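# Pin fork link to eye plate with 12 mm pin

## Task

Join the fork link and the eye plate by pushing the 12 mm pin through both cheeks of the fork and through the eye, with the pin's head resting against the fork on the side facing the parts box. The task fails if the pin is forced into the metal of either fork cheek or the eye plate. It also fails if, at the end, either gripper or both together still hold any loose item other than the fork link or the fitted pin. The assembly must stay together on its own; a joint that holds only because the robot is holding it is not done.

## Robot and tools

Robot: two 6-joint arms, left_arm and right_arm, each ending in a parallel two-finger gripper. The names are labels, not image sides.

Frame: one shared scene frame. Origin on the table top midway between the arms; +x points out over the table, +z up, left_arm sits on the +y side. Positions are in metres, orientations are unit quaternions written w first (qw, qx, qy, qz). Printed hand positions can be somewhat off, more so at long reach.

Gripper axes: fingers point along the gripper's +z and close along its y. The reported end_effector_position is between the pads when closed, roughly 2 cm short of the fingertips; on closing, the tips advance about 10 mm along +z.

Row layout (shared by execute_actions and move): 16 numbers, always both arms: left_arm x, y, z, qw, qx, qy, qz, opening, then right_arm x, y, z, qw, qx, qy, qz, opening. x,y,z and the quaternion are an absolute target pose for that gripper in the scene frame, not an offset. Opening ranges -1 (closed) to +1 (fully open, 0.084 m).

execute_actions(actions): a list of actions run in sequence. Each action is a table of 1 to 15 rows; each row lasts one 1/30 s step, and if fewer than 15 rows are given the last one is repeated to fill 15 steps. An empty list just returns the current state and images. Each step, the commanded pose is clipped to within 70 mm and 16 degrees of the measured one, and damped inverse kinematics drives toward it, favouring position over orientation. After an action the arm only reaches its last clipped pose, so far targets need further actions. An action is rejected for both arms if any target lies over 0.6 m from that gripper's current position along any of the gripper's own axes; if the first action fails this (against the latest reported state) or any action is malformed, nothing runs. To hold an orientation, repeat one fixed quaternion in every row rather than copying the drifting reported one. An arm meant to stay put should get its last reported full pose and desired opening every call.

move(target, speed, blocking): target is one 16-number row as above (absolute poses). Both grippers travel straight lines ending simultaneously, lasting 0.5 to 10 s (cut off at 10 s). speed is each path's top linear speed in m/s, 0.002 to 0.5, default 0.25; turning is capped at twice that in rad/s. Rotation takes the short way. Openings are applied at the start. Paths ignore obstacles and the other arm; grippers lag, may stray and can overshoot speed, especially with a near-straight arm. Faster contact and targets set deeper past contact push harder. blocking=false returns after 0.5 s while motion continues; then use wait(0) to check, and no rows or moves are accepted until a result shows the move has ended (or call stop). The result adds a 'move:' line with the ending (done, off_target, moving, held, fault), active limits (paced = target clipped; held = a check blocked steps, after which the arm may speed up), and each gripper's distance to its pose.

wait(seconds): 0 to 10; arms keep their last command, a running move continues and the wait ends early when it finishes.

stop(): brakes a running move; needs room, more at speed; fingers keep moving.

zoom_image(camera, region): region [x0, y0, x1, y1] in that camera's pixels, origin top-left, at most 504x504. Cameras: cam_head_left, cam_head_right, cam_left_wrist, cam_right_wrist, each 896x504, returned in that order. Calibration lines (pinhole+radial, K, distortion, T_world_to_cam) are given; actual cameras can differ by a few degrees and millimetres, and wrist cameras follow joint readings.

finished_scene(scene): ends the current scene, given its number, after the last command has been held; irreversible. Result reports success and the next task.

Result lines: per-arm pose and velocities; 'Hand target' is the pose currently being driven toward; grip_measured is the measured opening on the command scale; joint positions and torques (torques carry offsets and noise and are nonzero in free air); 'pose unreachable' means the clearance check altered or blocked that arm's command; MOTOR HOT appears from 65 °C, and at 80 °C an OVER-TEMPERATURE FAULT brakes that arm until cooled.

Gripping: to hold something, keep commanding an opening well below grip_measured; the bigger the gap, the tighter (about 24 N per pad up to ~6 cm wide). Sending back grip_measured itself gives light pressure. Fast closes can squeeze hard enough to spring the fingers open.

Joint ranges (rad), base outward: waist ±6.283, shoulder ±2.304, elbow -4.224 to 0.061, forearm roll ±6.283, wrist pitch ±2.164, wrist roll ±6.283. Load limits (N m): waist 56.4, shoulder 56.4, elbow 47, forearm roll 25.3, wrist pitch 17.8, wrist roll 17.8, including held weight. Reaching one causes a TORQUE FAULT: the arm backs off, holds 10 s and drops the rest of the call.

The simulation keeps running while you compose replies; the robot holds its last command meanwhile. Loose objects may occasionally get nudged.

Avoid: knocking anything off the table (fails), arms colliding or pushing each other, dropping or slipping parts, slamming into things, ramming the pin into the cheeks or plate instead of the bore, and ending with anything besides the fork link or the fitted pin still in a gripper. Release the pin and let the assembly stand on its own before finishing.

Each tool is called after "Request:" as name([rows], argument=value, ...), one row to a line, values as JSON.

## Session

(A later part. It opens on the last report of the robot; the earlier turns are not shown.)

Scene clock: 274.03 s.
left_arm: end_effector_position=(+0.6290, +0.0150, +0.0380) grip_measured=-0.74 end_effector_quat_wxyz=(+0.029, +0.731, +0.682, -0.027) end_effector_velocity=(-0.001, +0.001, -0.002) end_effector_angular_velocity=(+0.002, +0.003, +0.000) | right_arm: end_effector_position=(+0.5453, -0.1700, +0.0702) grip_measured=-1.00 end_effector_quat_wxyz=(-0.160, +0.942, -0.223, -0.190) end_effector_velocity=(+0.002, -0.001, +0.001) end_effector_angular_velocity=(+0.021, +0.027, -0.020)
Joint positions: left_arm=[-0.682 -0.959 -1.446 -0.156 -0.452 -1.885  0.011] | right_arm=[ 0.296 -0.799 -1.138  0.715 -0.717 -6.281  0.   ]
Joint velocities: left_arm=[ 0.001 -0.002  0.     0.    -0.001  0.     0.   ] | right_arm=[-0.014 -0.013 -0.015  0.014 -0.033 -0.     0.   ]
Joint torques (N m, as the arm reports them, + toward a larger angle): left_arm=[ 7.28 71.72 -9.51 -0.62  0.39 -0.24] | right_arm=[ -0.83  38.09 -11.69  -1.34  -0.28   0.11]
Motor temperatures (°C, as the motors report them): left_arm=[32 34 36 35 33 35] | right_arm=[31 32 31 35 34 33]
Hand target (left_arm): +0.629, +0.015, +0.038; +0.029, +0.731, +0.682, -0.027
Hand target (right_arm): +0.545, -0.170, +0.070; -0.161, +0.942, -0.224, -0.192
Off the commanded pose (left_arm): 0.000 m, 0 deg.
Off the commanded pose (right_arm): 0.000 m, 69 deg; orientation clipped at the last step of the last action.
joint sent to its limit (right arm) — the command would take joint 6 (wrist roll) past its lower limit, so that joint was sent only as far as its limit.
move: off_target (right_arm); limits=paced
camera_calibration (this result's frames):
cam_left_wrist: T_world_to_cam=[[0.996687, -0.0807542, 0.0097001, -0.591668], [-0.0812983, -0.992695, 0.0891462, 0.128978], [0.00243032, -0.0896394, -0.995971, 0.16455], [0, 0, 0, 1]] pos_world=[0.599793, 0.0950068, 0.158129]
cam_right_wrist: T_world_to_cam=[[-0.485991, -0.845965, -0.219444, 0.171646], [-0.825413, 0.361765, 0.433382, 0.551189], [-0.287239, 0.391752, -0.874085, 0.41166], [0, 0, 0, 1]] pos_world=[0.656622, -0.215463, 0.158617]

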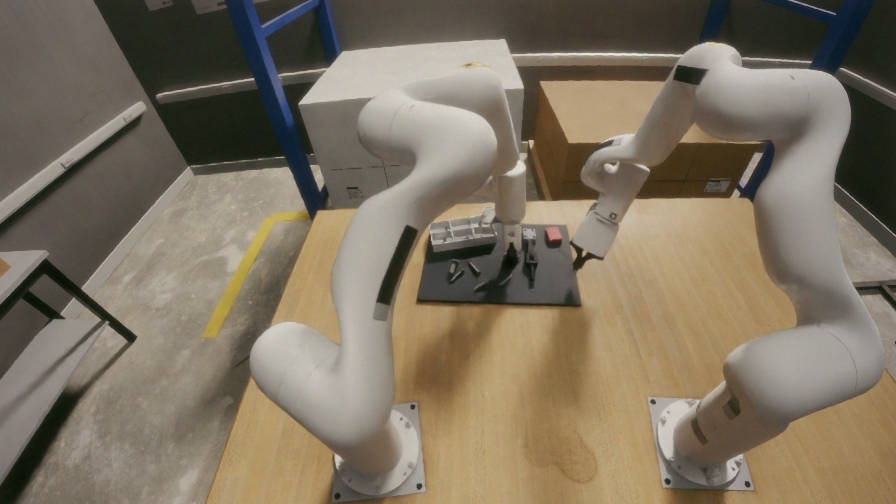

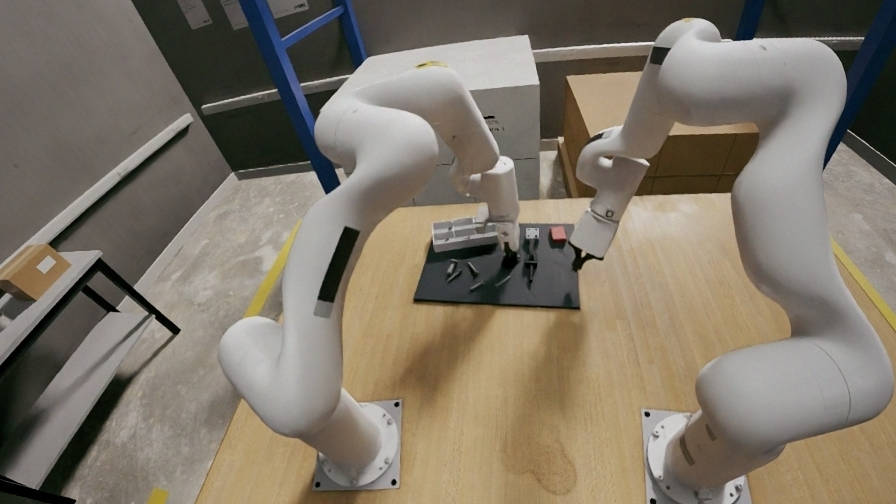

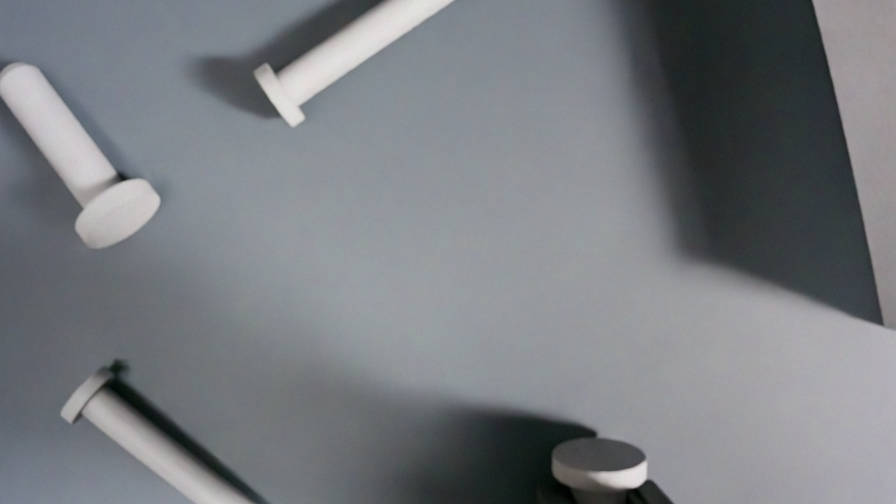

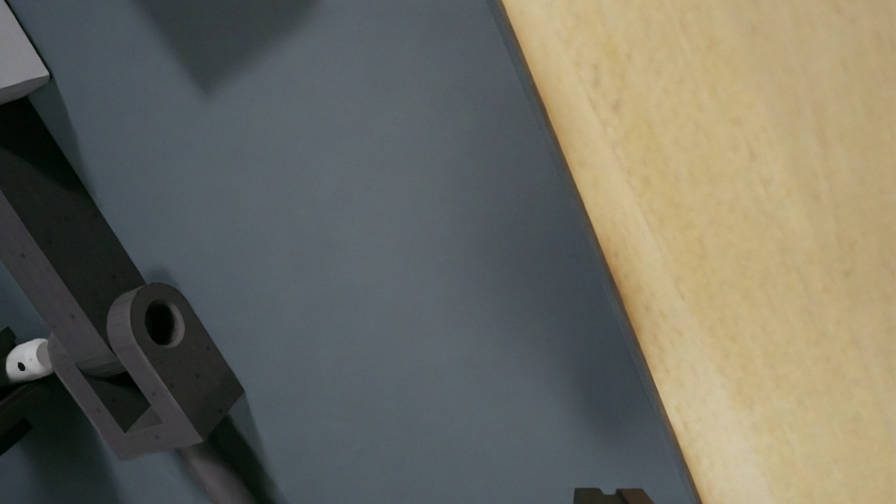

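Request:
move(target=[0.629,0.015,0.038,0.0287,0.7304,0.6815,-0.0268,-1,0.6,-0.25,0.14,0,0.707,-0.707,0,-1], speed=0.4)

Request:
move(target=[0.629,0.015,0.038,0.0287,0.7304,0.6815,-0.0268,-1,0.65,-0.22,0.12,0,0,1,0,-1], speed=0.4)

Request:
move(target=[0.629,0.015,0.038,0.0287,0.7304,0.6815,-0.0268,-1,0.678,-0.18,0.065,0,0,0.777,0.629,-1], speed=0.2)

Scene clock: 280.97 s.
left_arm: end_effector_position=(+0.6290, +0.0150, +0.0380) grip_measured=-0.74 end_effector_quat_wxyz=(+0.029, +0.731, +0.682, -0.027) end_effector_velocity=(-0.000, -0.001, +0.000) end_effector_angular_velocity=(+0.000, +0.000, -0.001) | right_arm: end_effector_position=(+0.6002, -0.2498, +0.1399) grip_measured=-1.00 end_effector_quat_wxyz=(-0.002, +0.707, -0.707, -0.001) end_effector_velocity=(-0.001, +0.001, -0.001) end_effector_angular_velocity=(-0.011, +0.004, -0.004)
Joint positions: left_arm=[-0.682 -0.959 -1.446 -0.156 -0.452 -1.885  0.011] | right_arm=[ 0.326 -0.587 -1.08   0.007 -0.491 -4.516  0.   ]
Joint velocities: left_arm=[-0.001  0.     0.    -0.    -0.001  0.     0.   ] | right_arm=[ 0.006 -0.003 -0.003 -0.021 -0.006  0.028  0.   ]
Joint torques (N m, as the arm reports them, + toward a larger angle): left_arm=[ 6.17 71.13 -9.67 -0.58  0.24 -0.33] | right_arm=[  0.04  38.81 -12.89  -0.48   0.38  -0.05]
Motor temperatures (°C, as the motors report them): left_arm=[32 34 36 35 33 35] | right_arm=[31 32 31 35 34 33]
Hand target (left_arm): +0.629, +0.015, +0.038; +0.029, +0.731, +0.682, -0.027
Hand target (right_arm): +0.600, -0.250, +0.140; -0.001, +0.707, -0.707, -0.000
Off the commanded pose (left_arm): 0.000 m, 0 deg.
Off the commanded pose (right_arm): 0.000 m, 0 deg.
move: done
camera_calibration (this result's frames):
cam_left_wrist: T_world_to_cam=[[0.996687, -0.0807543, 0.00970003, -0.591668], [-0.0812984, -0.992695, 0.0891469, 0.128979], [0.00243018, -0.0896402, -0.995971, 0.16455], [0, 0, 0, 1]] pos_world=[0.599793, 0.0950073, 0.158128]
cam_right_wrist: T_world_to_cam=[[-0.999979, 0.00326641, -0.00557189, 0.636854], [0.00323242, 0.999976, 0.0060988, 0.316982], [0.00559168, 0.00608067, -0.999966, 0.265142], [0, 0, 0, 1]] pos_world=[0.634333, -0.320667, 0.266748]

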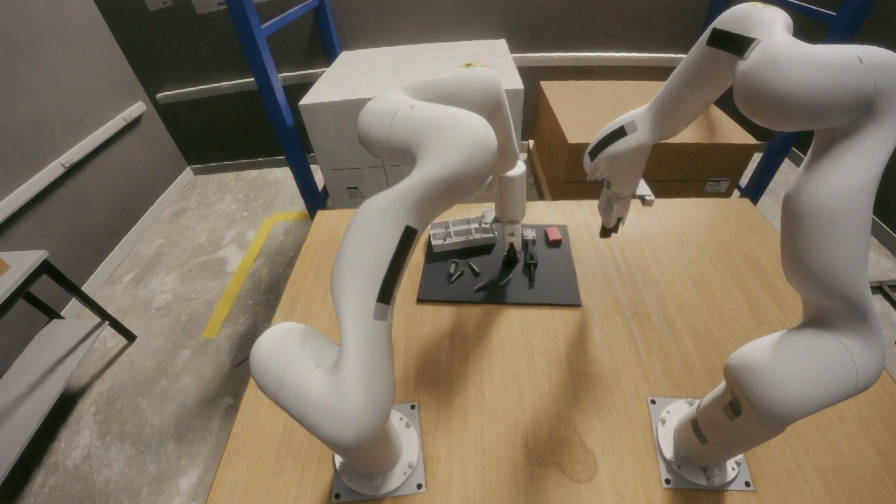

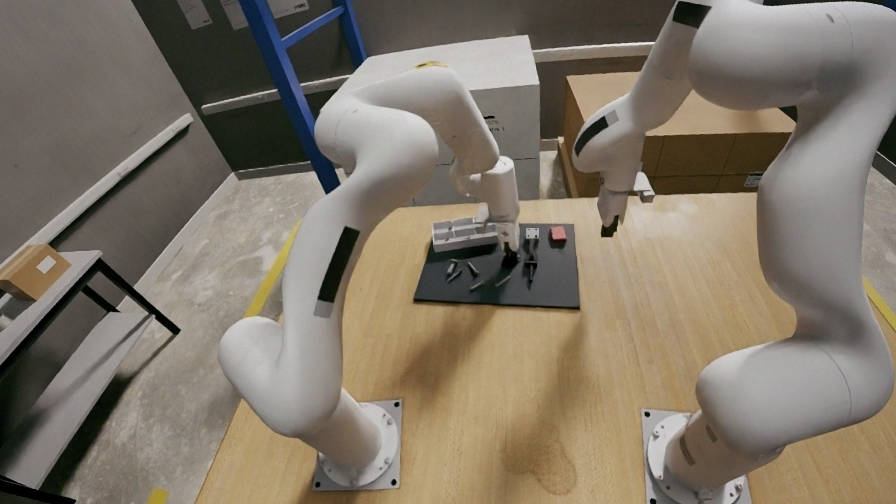

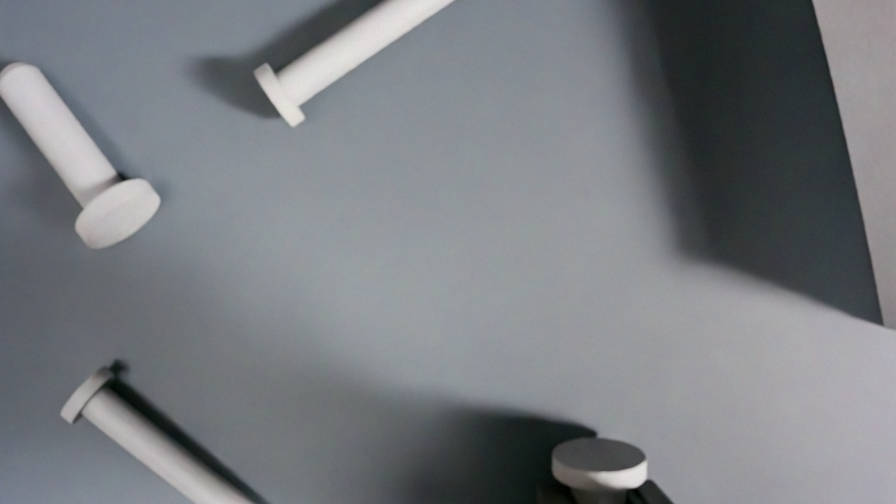

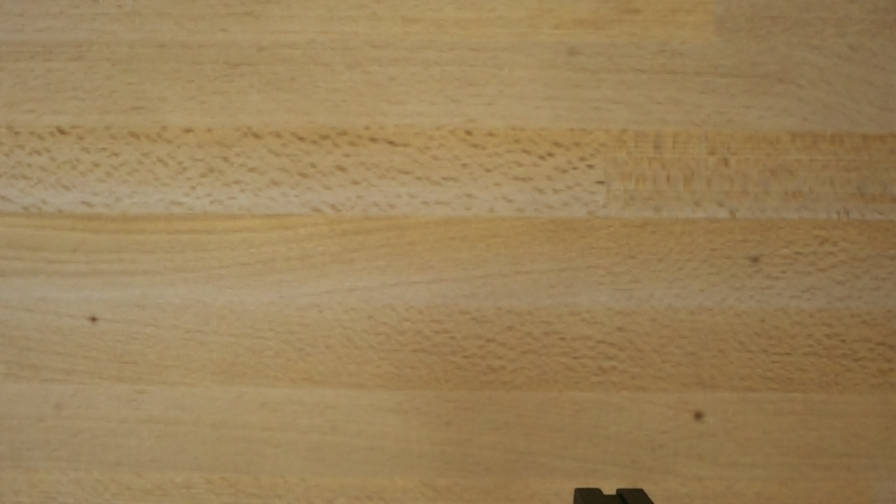

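Scene clock: 283.53 s.
left_arm: end_effector_position=(+0.6290, +0.0150, +0.0380) grip_measured=-0.74 end_effector_quat_wxyz=(+0.029, +0.731, +0.682, -0.027) end_effector_velocity=(+0.000, +0.000, -0.000) end_effector_angular_velocity=(-0.000, -0.000, +0.001) | right_arm: end_effector_position=(+0.6499, -0.2201, +0.1198) grip_measured=-1.00 end_effector_quat_wxyz=(-0.000, -0.000, +1.000, +0.000) end_effector_velocity=(+0.002, +0.001, +0.001) end_effector_angular_velocity=(-0.006, -0.003, -0.007)
Joint positions: left_arm=[-0.682 -0.959 -1.446 -0.156 -0.452 -1.885  0.011] | right_arm=[ 0.358 -0.729 -1.262  0.001 -0.533 -2.908  0.   ]
Joint velocities: left_arm=[ 0.001 -0.    -0.    -0.001  0.001  0.     0.   ] | right_arm=[ 0.003 -0.002 -0.005 -0.013 -0.002  0.022  0.   ]
Joint torques (N m, as the arm reports them, + toward a larger angle): left_arm=[ 6.48 71.1  -9.91 -0.5   0.31 -0.29] | right_arm=[ -1.07  36.95 -12.65  -1.83   0.3   -0.2 ]
Motor temperatures (°C, as the motors report them): left_arm=[32 34 36 35 33 35] | right_arm=[31 32 31 35 34 33]
Hand target (left_arm): +0.629, +0.015, +0.038; +0.029, +0.731, +0.682, -0.027
Hand target (right_arm): +0.650, -0.220, +0.120; -0.000, -0.000, +1.000, +0.000
Off the commanded pose (left_arm): 0.000 m, 0 deg.
Off the commanded pose (right_arm): 0.000 m, 0 deg.
move: done
camera_calibration (this result's frames):
cam_left_wrist: T_world_to_cam=[[0.996687, -0.0807541, 0.00970028, -0.591668], [-0.0812983, -0.992695, 0.089147, 0.128979], [0.00243043, -0.0896403, -0.995971, 0.16455], [0, 0, 0, 1]] pos_world=[0.599793, 0.0950073, 0.158128]
cam_right_wrist: T_world_to_cam=[[0.00293277, 0.999989, -0.00357182, 0.253691], [0.999992, -0.00292363, 0.0025618, -0.580876], [0.00255133, -0.00357931, -0.99999, 0.244467], [0, 0, 0, 1]] pos_world=[0.579504, -0.254511, 0.246859]

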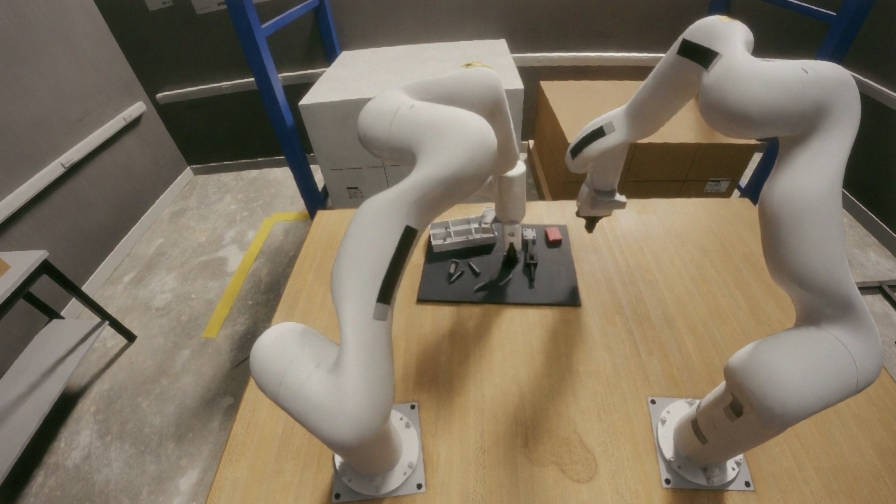

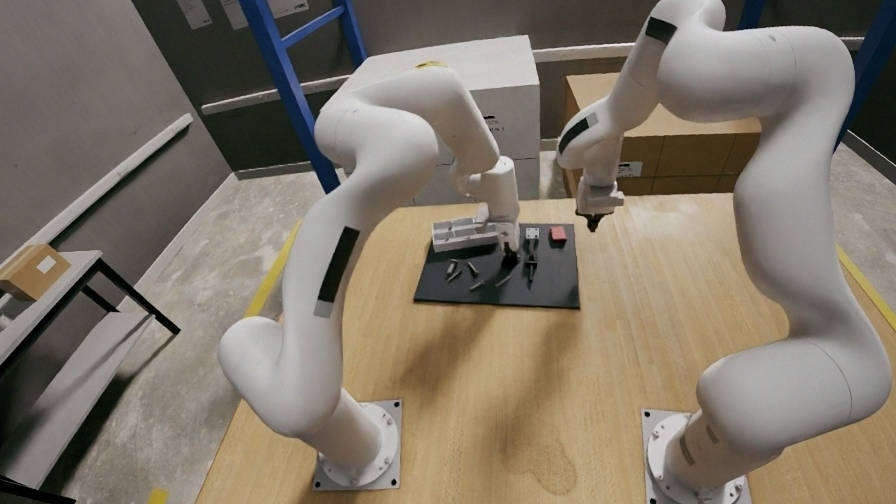

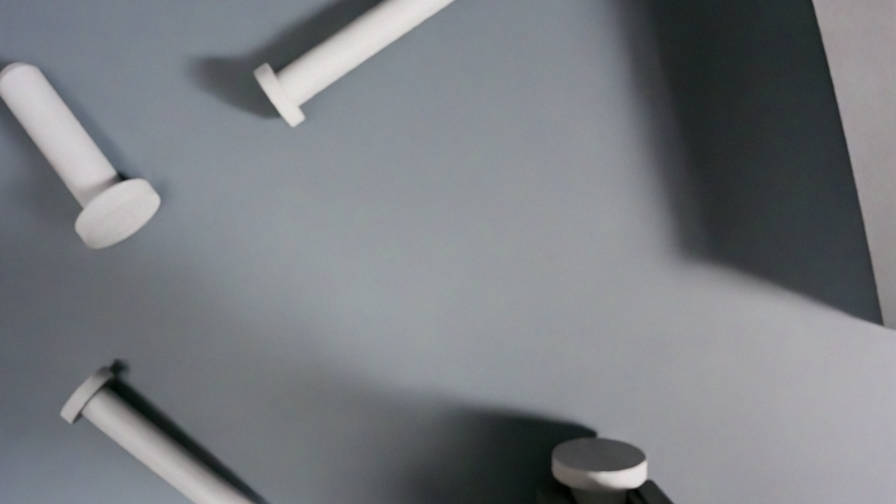

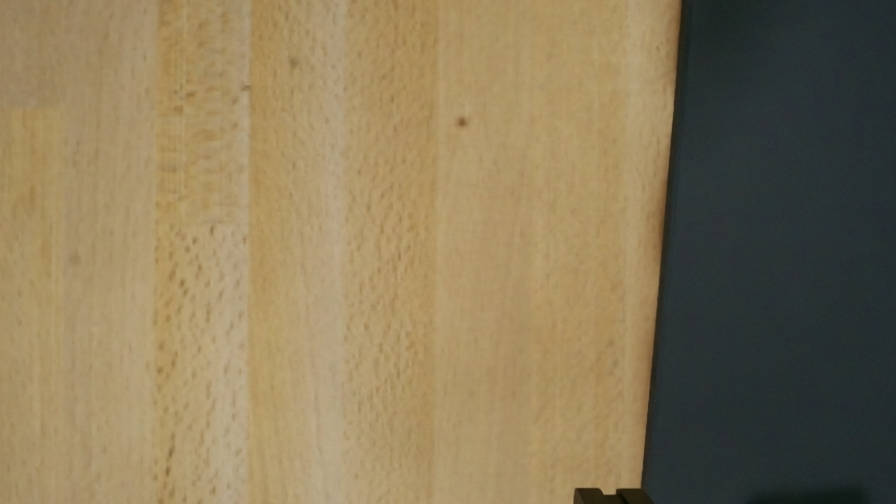

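Scene clock: 287.40 s.
left_arm: end_effector_position=(+0.6290, +0.0150, +0.0380) grip_measured=-0.74 end_effector_quat_wxyz=(+0.029, +0.731, +0.682, -0.027) end_effector_velocity=(-0.000, -0.000, -0.000) end_effector_angular_velocity=(+0.000, -0.000, -0.001) | right_arm: end_effector_position=(+0.6780, -0.1799, +0.0650) grip_measured=-1.00 end_effector_quat_wxyz=(-0.002, +0.001, +0.778, +0.628) end_effector_velocity=(+0.001, -0.000, -0.000) end_effector_angular_velocity=(+0.010, -0.000, -0.000)
Joint positions: left_arm=[-0.682 -0.959 -1.446 -0.156 -0.452 -1.885  0.011] | right_arm=[ 0.03  -1.237 -1.489  1.425 -1.389 -4.453  0.   ]
Joint velocities: left_arm=[-0.001 -0.001  0.     0.001  0.001  0.    -0.   ] | right_arm=[-0.001 -0.007 -0.007  0.002 -0.01  -0.001  0.   ]
Joint torques (N m, as the arm reports them, + toward a larger angle): left_arm=[ 6.64 70.86 -9.73 -0.83  0.41 -0.19] | right_arm=[  1.8   44.66 -11.06  -0.93  -0.89  -0.04]
Motor temperatures (°C, as the motors report them): left_arm=[32 34 36 35 33 35] | right_arm=[31 32 31 35 34 33]
Hand target (left_arm): +0.629, +0.015, +0.038; +0.029, +0.731, +0.682, -0.027
Hand target (right_arm): +0.678, -0.180, +0.065; -0.002, +0.001, +0.778, +0.629
Off the commanded pose (left_arm): 0.000 m, 0 deg.
Off the commanded pose (right_arm): 0.000 m, 0 deg.
move: done
camera_calibration (this result's frames):
cam_left_wrist: T_world_to_cam=[[0.996687, -0.0807542, 0.00969992, -0.591668], [-0.0812983, -0.992695, 0.0891469, 0.128979], [0.00243008, -0.0896401, -0.995971, 0.16455], [0, 0, 0, 1]] pos_world=[0.599793, 0.0950073, 0.158128]
cam_right_wrist: T_world_to_cam=[[0.00744191, 0.214857, 0.976617, 0.00528078], [0.999972, -0.00227446, -0.00711949, -0.607924], [0.000691608, 0.976643, -0.214868, 0.316303], [0, 0, 0, 1]] pos_world=[0.607649, -0.311433, 0.058478]

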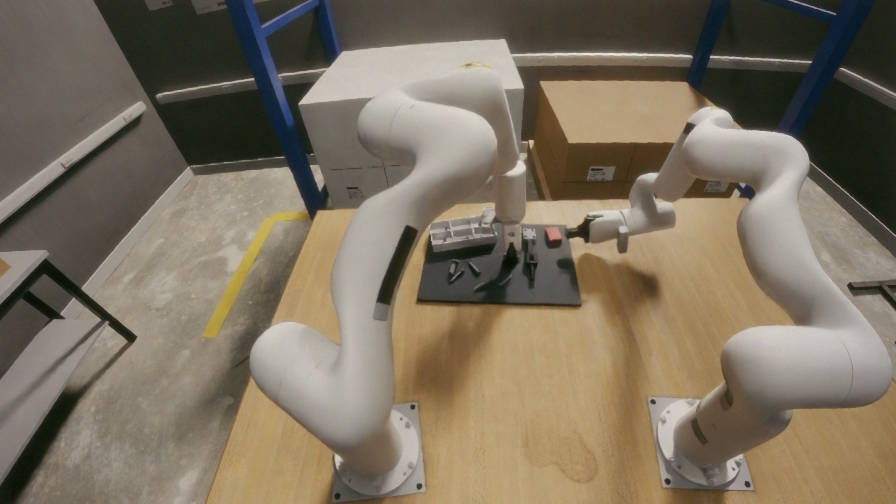

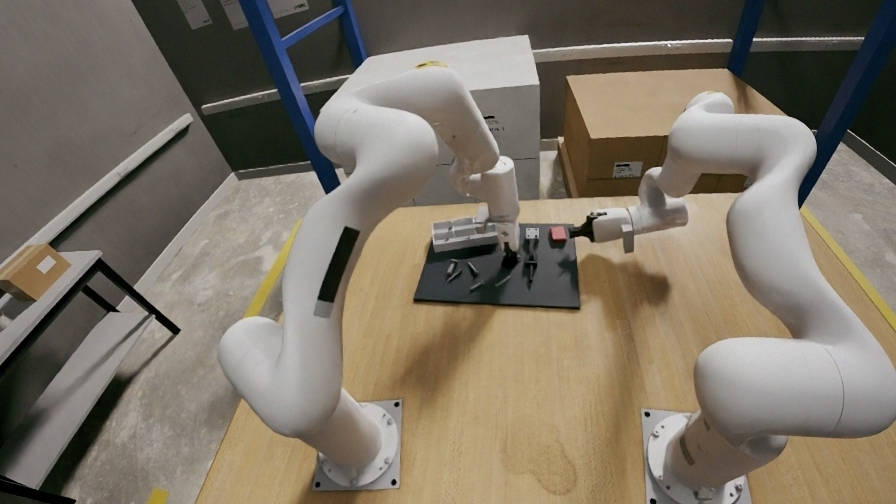

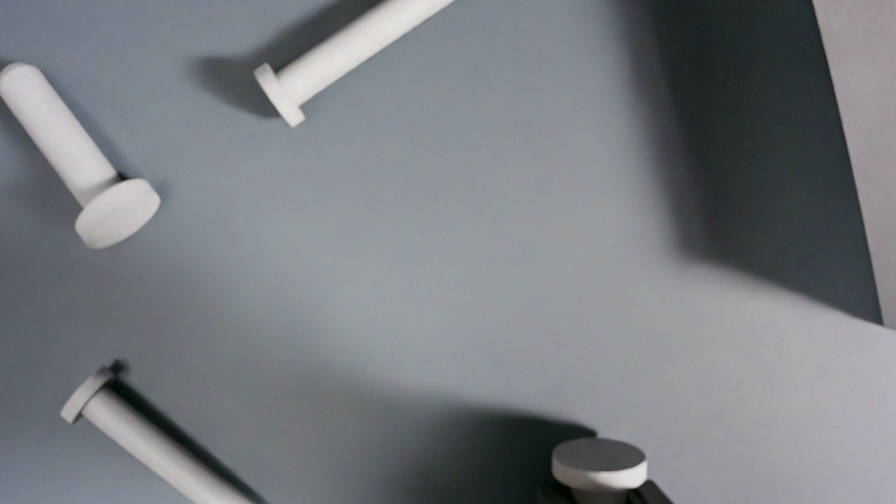

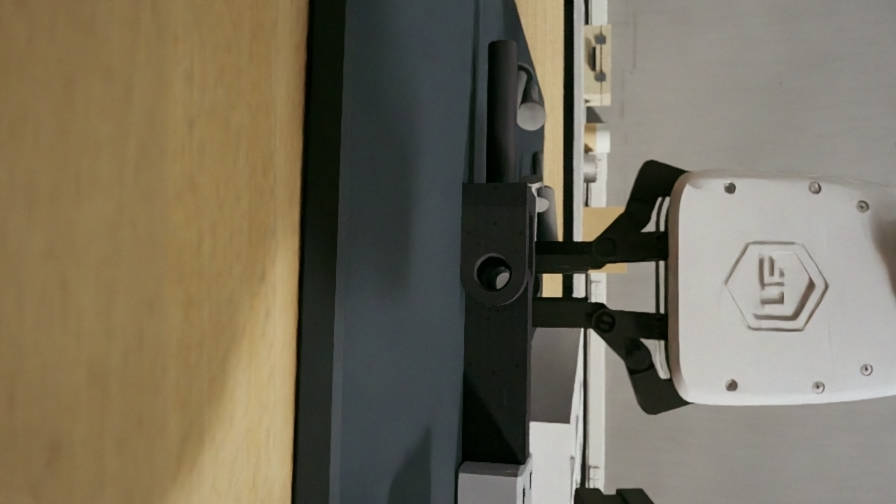

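Excellent view.

Request:
zoom_image(camera="cam_right_wrist", region=[440,220,580,330])

Region (440, 220, 580, 330) of cam_right_wrist's 896x504 image, scaled by 3.600, with more detail than that image has; it fills the top 396 rows of this view, and the rest is white.

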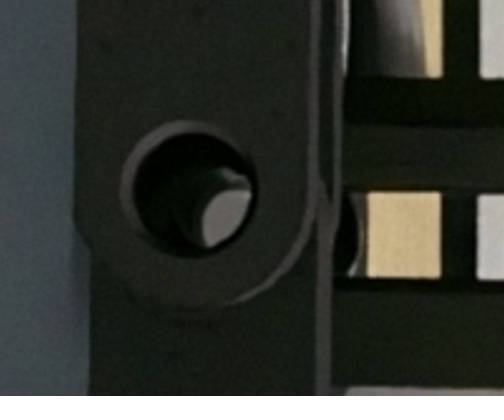

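Request:
move(target=[0.629,0.015,0.038,0.0287,0.7304,0.6815,-0.0268,-1,0.677,-0.18,0.048,0,0,0.725,0.689,-1], speed=0.03)

Request:
zoom_image(camera="cam_right_wrist", region=[340,180,620,400])

Scene clock: 293.30 s.
left_arm: end_effector_position=(+0.6290, +0.0150, +0.0380) grip_measured=-0.74 end_effector_quat_wxyz=(+0.029, +0.731, +0.682, -0.027) end_effector_velocity=(+0.000, -0.000, +0.001) end_effector_angular_velocity=(-0.001, -0.002, +0.000) | right_arm: end_effector_position=(+0.6772, -0.1799, +0.0487) grip_measured=-1.00 end_effector_quat_wxyz=(-0.000, -0.000, +0.725, +0.689) end_effector_velocity=(-0.000, +0.000, -0.000) end_effector_angular_velocity=(+0.013, -0.001, +0.002)
Joint positions: left_arm=[-0.682 -0.959 -1.446 -0.156 -0.452 -1.885  0.011] | right_arm=[ 0.021 -1.362 -1.578  1.46  -1.543 -4.498  0.   ]
Joint velocities: left_arm=[-0.     0.001 -0.    -0.     0.    -0.    -0.   ] | right_arm=[ 0.    -0.008 -0.008  0.001 -0.013 -0.002  0.   ]
Joint torques (N m, as the arm reports them, + toward a larger angle): left_arm=[ 5.95 71.13 -9.44 -0.54  0.4  -0.31] | right_arm=[ 1.67 43.22 -9.77 -0.88 -0.1  -0.17]
Motor temperatures (°C, as the motors report them): left_arm=[32 34 36 35 33 35] | right_arm=[31 32 31 35 35 33]
Hand target (left_arm): +0.629, +0.015, +0.038; +0.029, +0.731, +0.682, -0.027
Hand target (right_arm): +0.677, -0.180, +0.048; -0.000, -0.000, +0.725, +0.689
Off the commanded pose (left_arm): 0.000 m, 0 deg.
Off the commanded pose (right_arm): 0.001 m, 0 deg.
move: done
camera_calibration (this result's frames):
cam_left_wrist: T_world_to_cam=[[0.996687, -0.0807542, 0.00969995, -0.591668], [-0.0812983, -0.992695, 0.0891469, 0.128979], [0.0024301, -0.0896401, -0.995971, 0.16455], [0, 0, 0, 1]] pos_world=[0.599793, 0.0950073, 0.158128]
cam_right_wrist: T_world_to_cam=[[0.003285, 0.0550087, 0.99848, -0.0058276], [0.999993, -0.00215953, -0.003171, -0.607372], [0.00198182, 0.998484, -0.0550154, 0.308098], [0, 0, 0, 1]] pos_world=[0.606776, -0.308622, 0.0208429]

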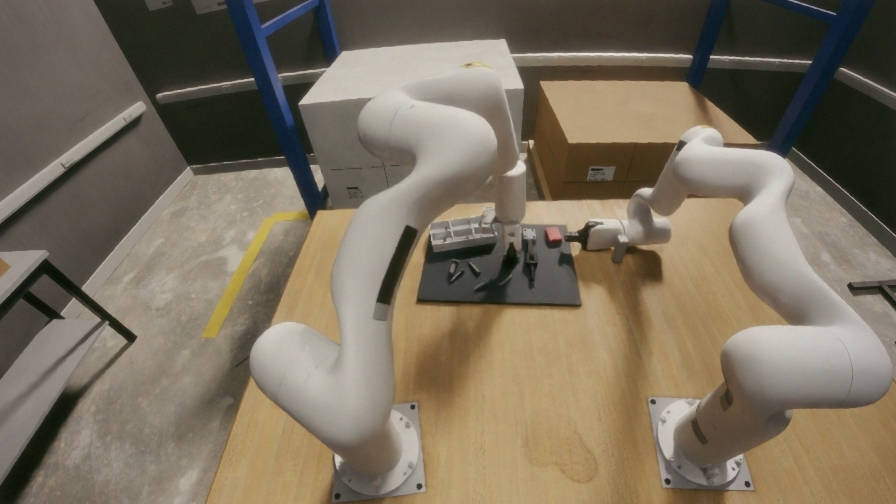

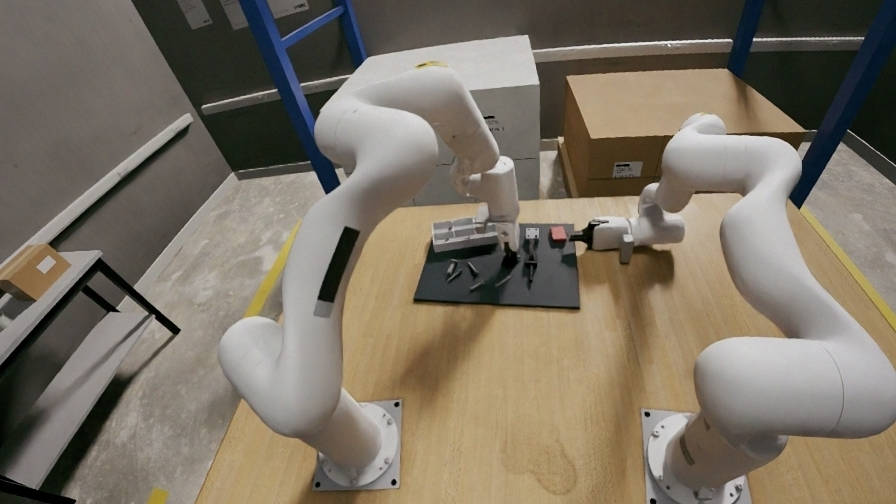

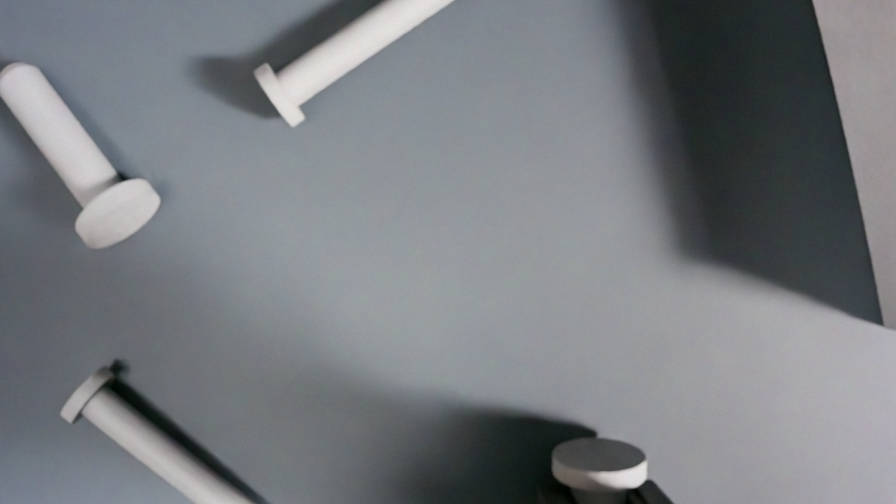

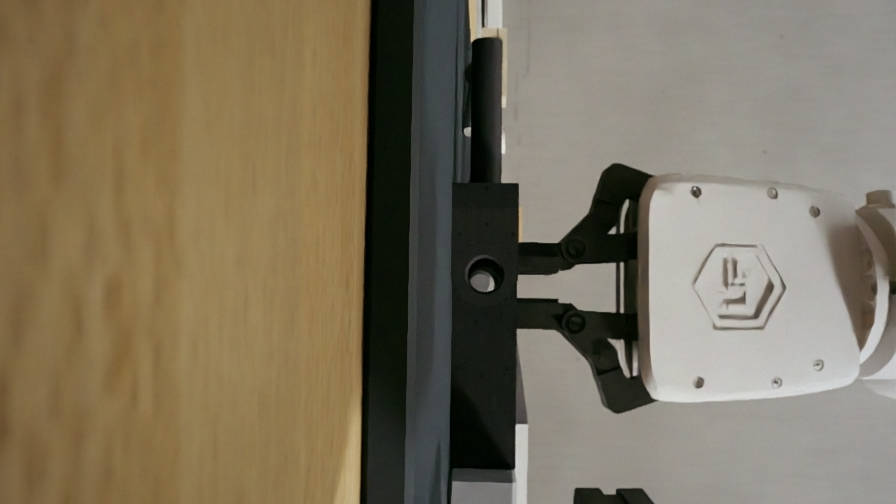

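Region (340, 180, 620, 400) of cam_right_wrist's 896x504 image, scaled by 1.800, with more detail than that image has; it fills the top 396 rows of this view, and the rest is white.

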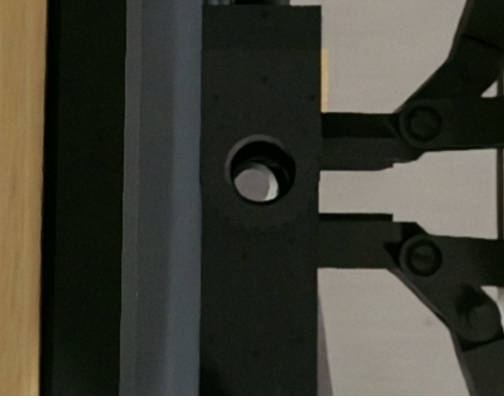

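Request:
zoom_image(camera="cam_right_wrist", region=[450,245,520,315])

Region (450, 245, 520, 315) of cam_right_wrist's 896x504 image, scaled by 7.200, with more detail than that image has.

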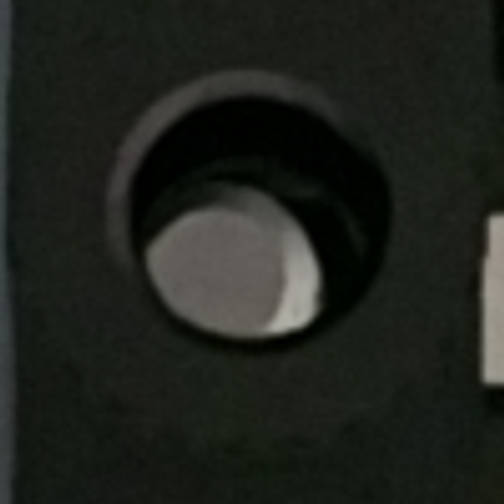

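Request:
move(target=[0.629,0.015,0.040,0.0287,0.7304,0.6815,-0.0268,-1,0.667,-0.18,0.048,0,0,0.725,0.689,-1], speed=0.02)

Request:
zoom_image(camera="cam_right_wrist", region=[440,200,540,300])

Scene clock: 299.47 s.
left_arm: end_effector_position=(+0.6290, +0.0150, +0.0400) grip_measured=-0.74 end_effector_quat_wxyz=(+0.029, +0.731, +0.682, -0.027) end_effector_velocity=(+0.001, +0.000, +0.000) end_effector_angular_velocity=(-0.000, -0.001, +0.001) | right_arm: end_effector_position=(+0.6672, -0.1800, +0.0481) grip_measured=-1.00 end_effector_quat_wxyz=(-0.000, -0.000, +0.725, +0.689) end_effector_velocity=(-0.001, -0.000, +0.000) end_effector_angular_velocity=(-0.001, -0.002, +0.000)
Joint positions: left_arm=[-0.682 -0.955 -1.445 -0.155 -0.455 -1.886  0.011] | right_arm=[ 0.02  -1.349 -1.542  1.459 -1.541 -4.521  0.   ]
Joint velocities: left_arm=[ 0.001  0.001  0.     0.     0.    -0.    -0.   ] | right_arm=[-0.     0.002  0.005 -0.001  0.001 -0.004  0.   ]
Joint torques (N m, as the arm reports them, + toward a larger angle): left_arm=[ 6.17 70.02 -9.25 -0.26  0.24 -0.27] | right_arm=[ 1.33 30.22 -4.85 -3.3   2.59  0.03]
Motor temperatures (°C, as the motors report them): left_arm=[32 34 36 35 33 35] | right_arm=[31 32 31 35 35 33]
Hand target (left_arm): +0.629, +0.015, +0.040; +0.029, +0.731, +0.682, -0.027
Hand target (right_arm): +0.667, -0.180, +0.048; -0.000, -0.000, +0.725, +0.689
Off the commanded pose (left_arm): 0.000 m, 0 deg.
Off the commanded pose (right_arm): 0.000 m, 0 deg.
move: done
camera_calibration (this result's frames):
cam_left_wrist: T_world_to_cam=[[0.996687, -0.080757, 0.00969171, -0.59168], [-0.0813005, -0.992695, 0.08915, 0.128806], [0.00242142, -0.0896425, -0.995971, 0.166514], [0, 0, 0, 1]] pos_world=[0.599789, 0.0950096, 0.160094]
cam_right_wrist: T_world_to_cam=[[0.00361762, 0.0549663, 0.998482, -0.00544985], [0.99999, -0.00265568, -0.00347689, -0.597443], [0.00246054, 0.998485, -0.0549754, 0.307809], [0, 0, 0, 1]] pos_world=[0.5967, -0.308629, 0.0202862]

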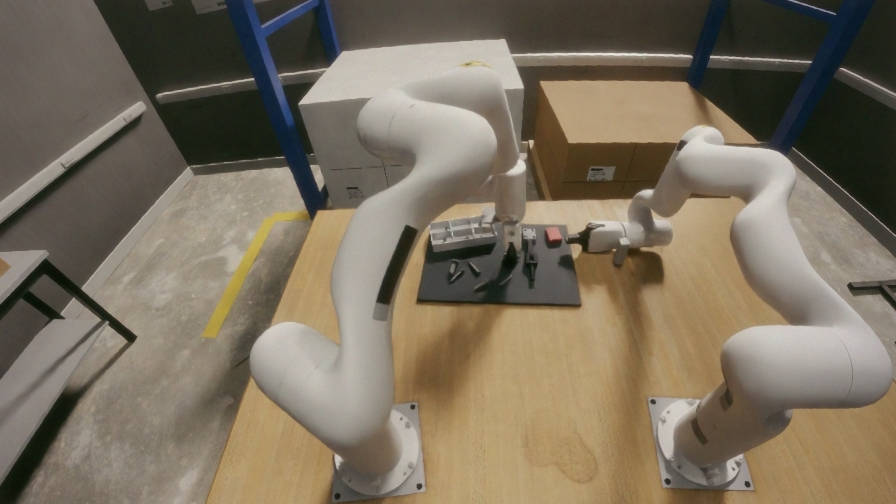

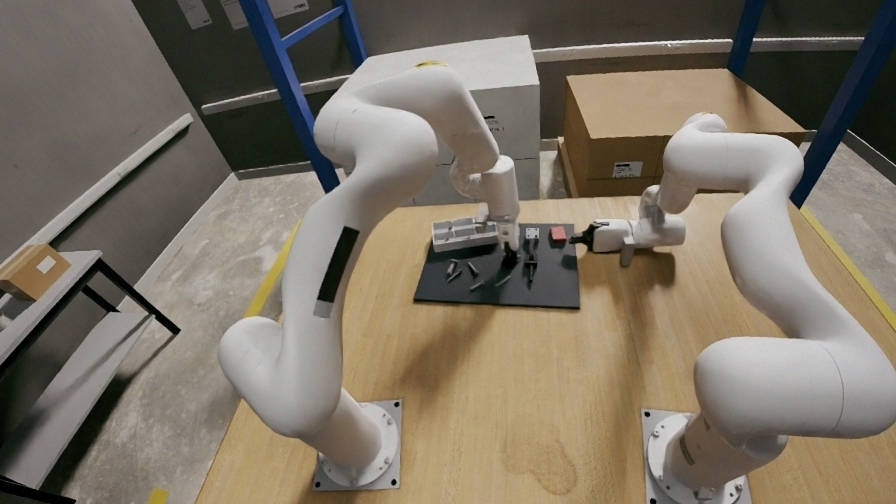

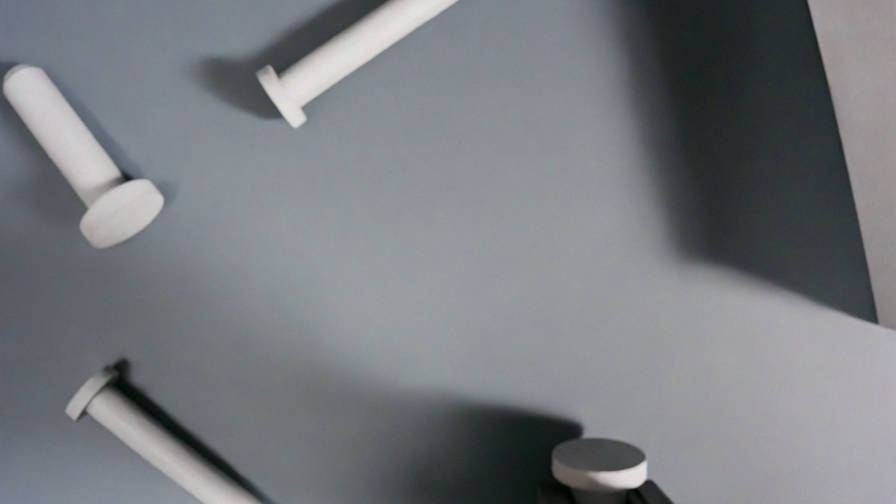

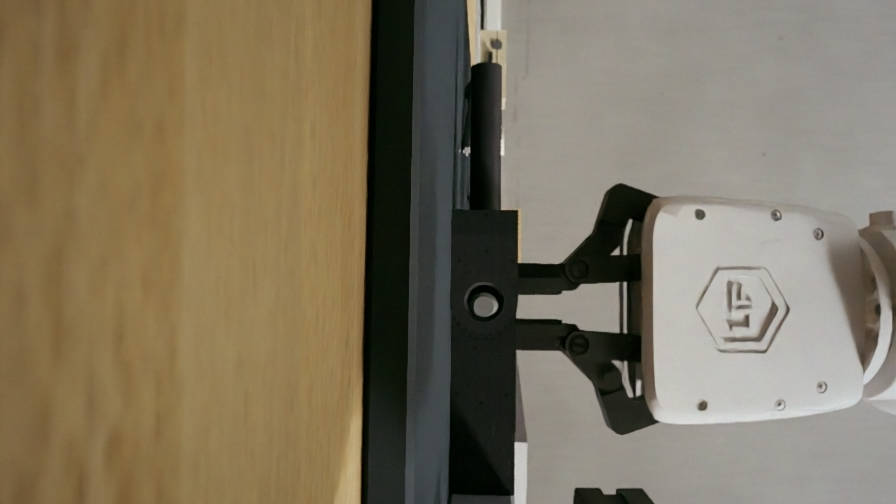

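Region (440, 200, 540, 300) of cam_right_wrist's 896x504 image, scaled by 5.040, with more detail than that image has.

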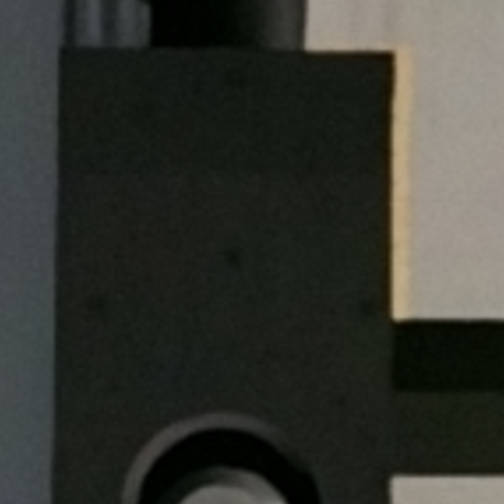

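Request:
zoom_image(camera="cam_right_wrist", region=[450,265,520,335])

Region (450, 265, 520, 335) of cam_right_wrist's 896x504 image, scaled by 7.200, with more detail than that image has.

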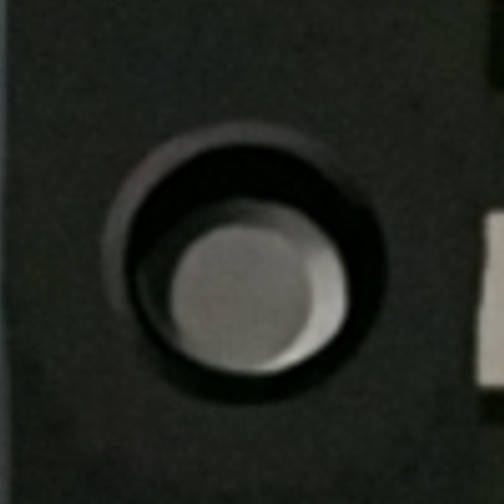

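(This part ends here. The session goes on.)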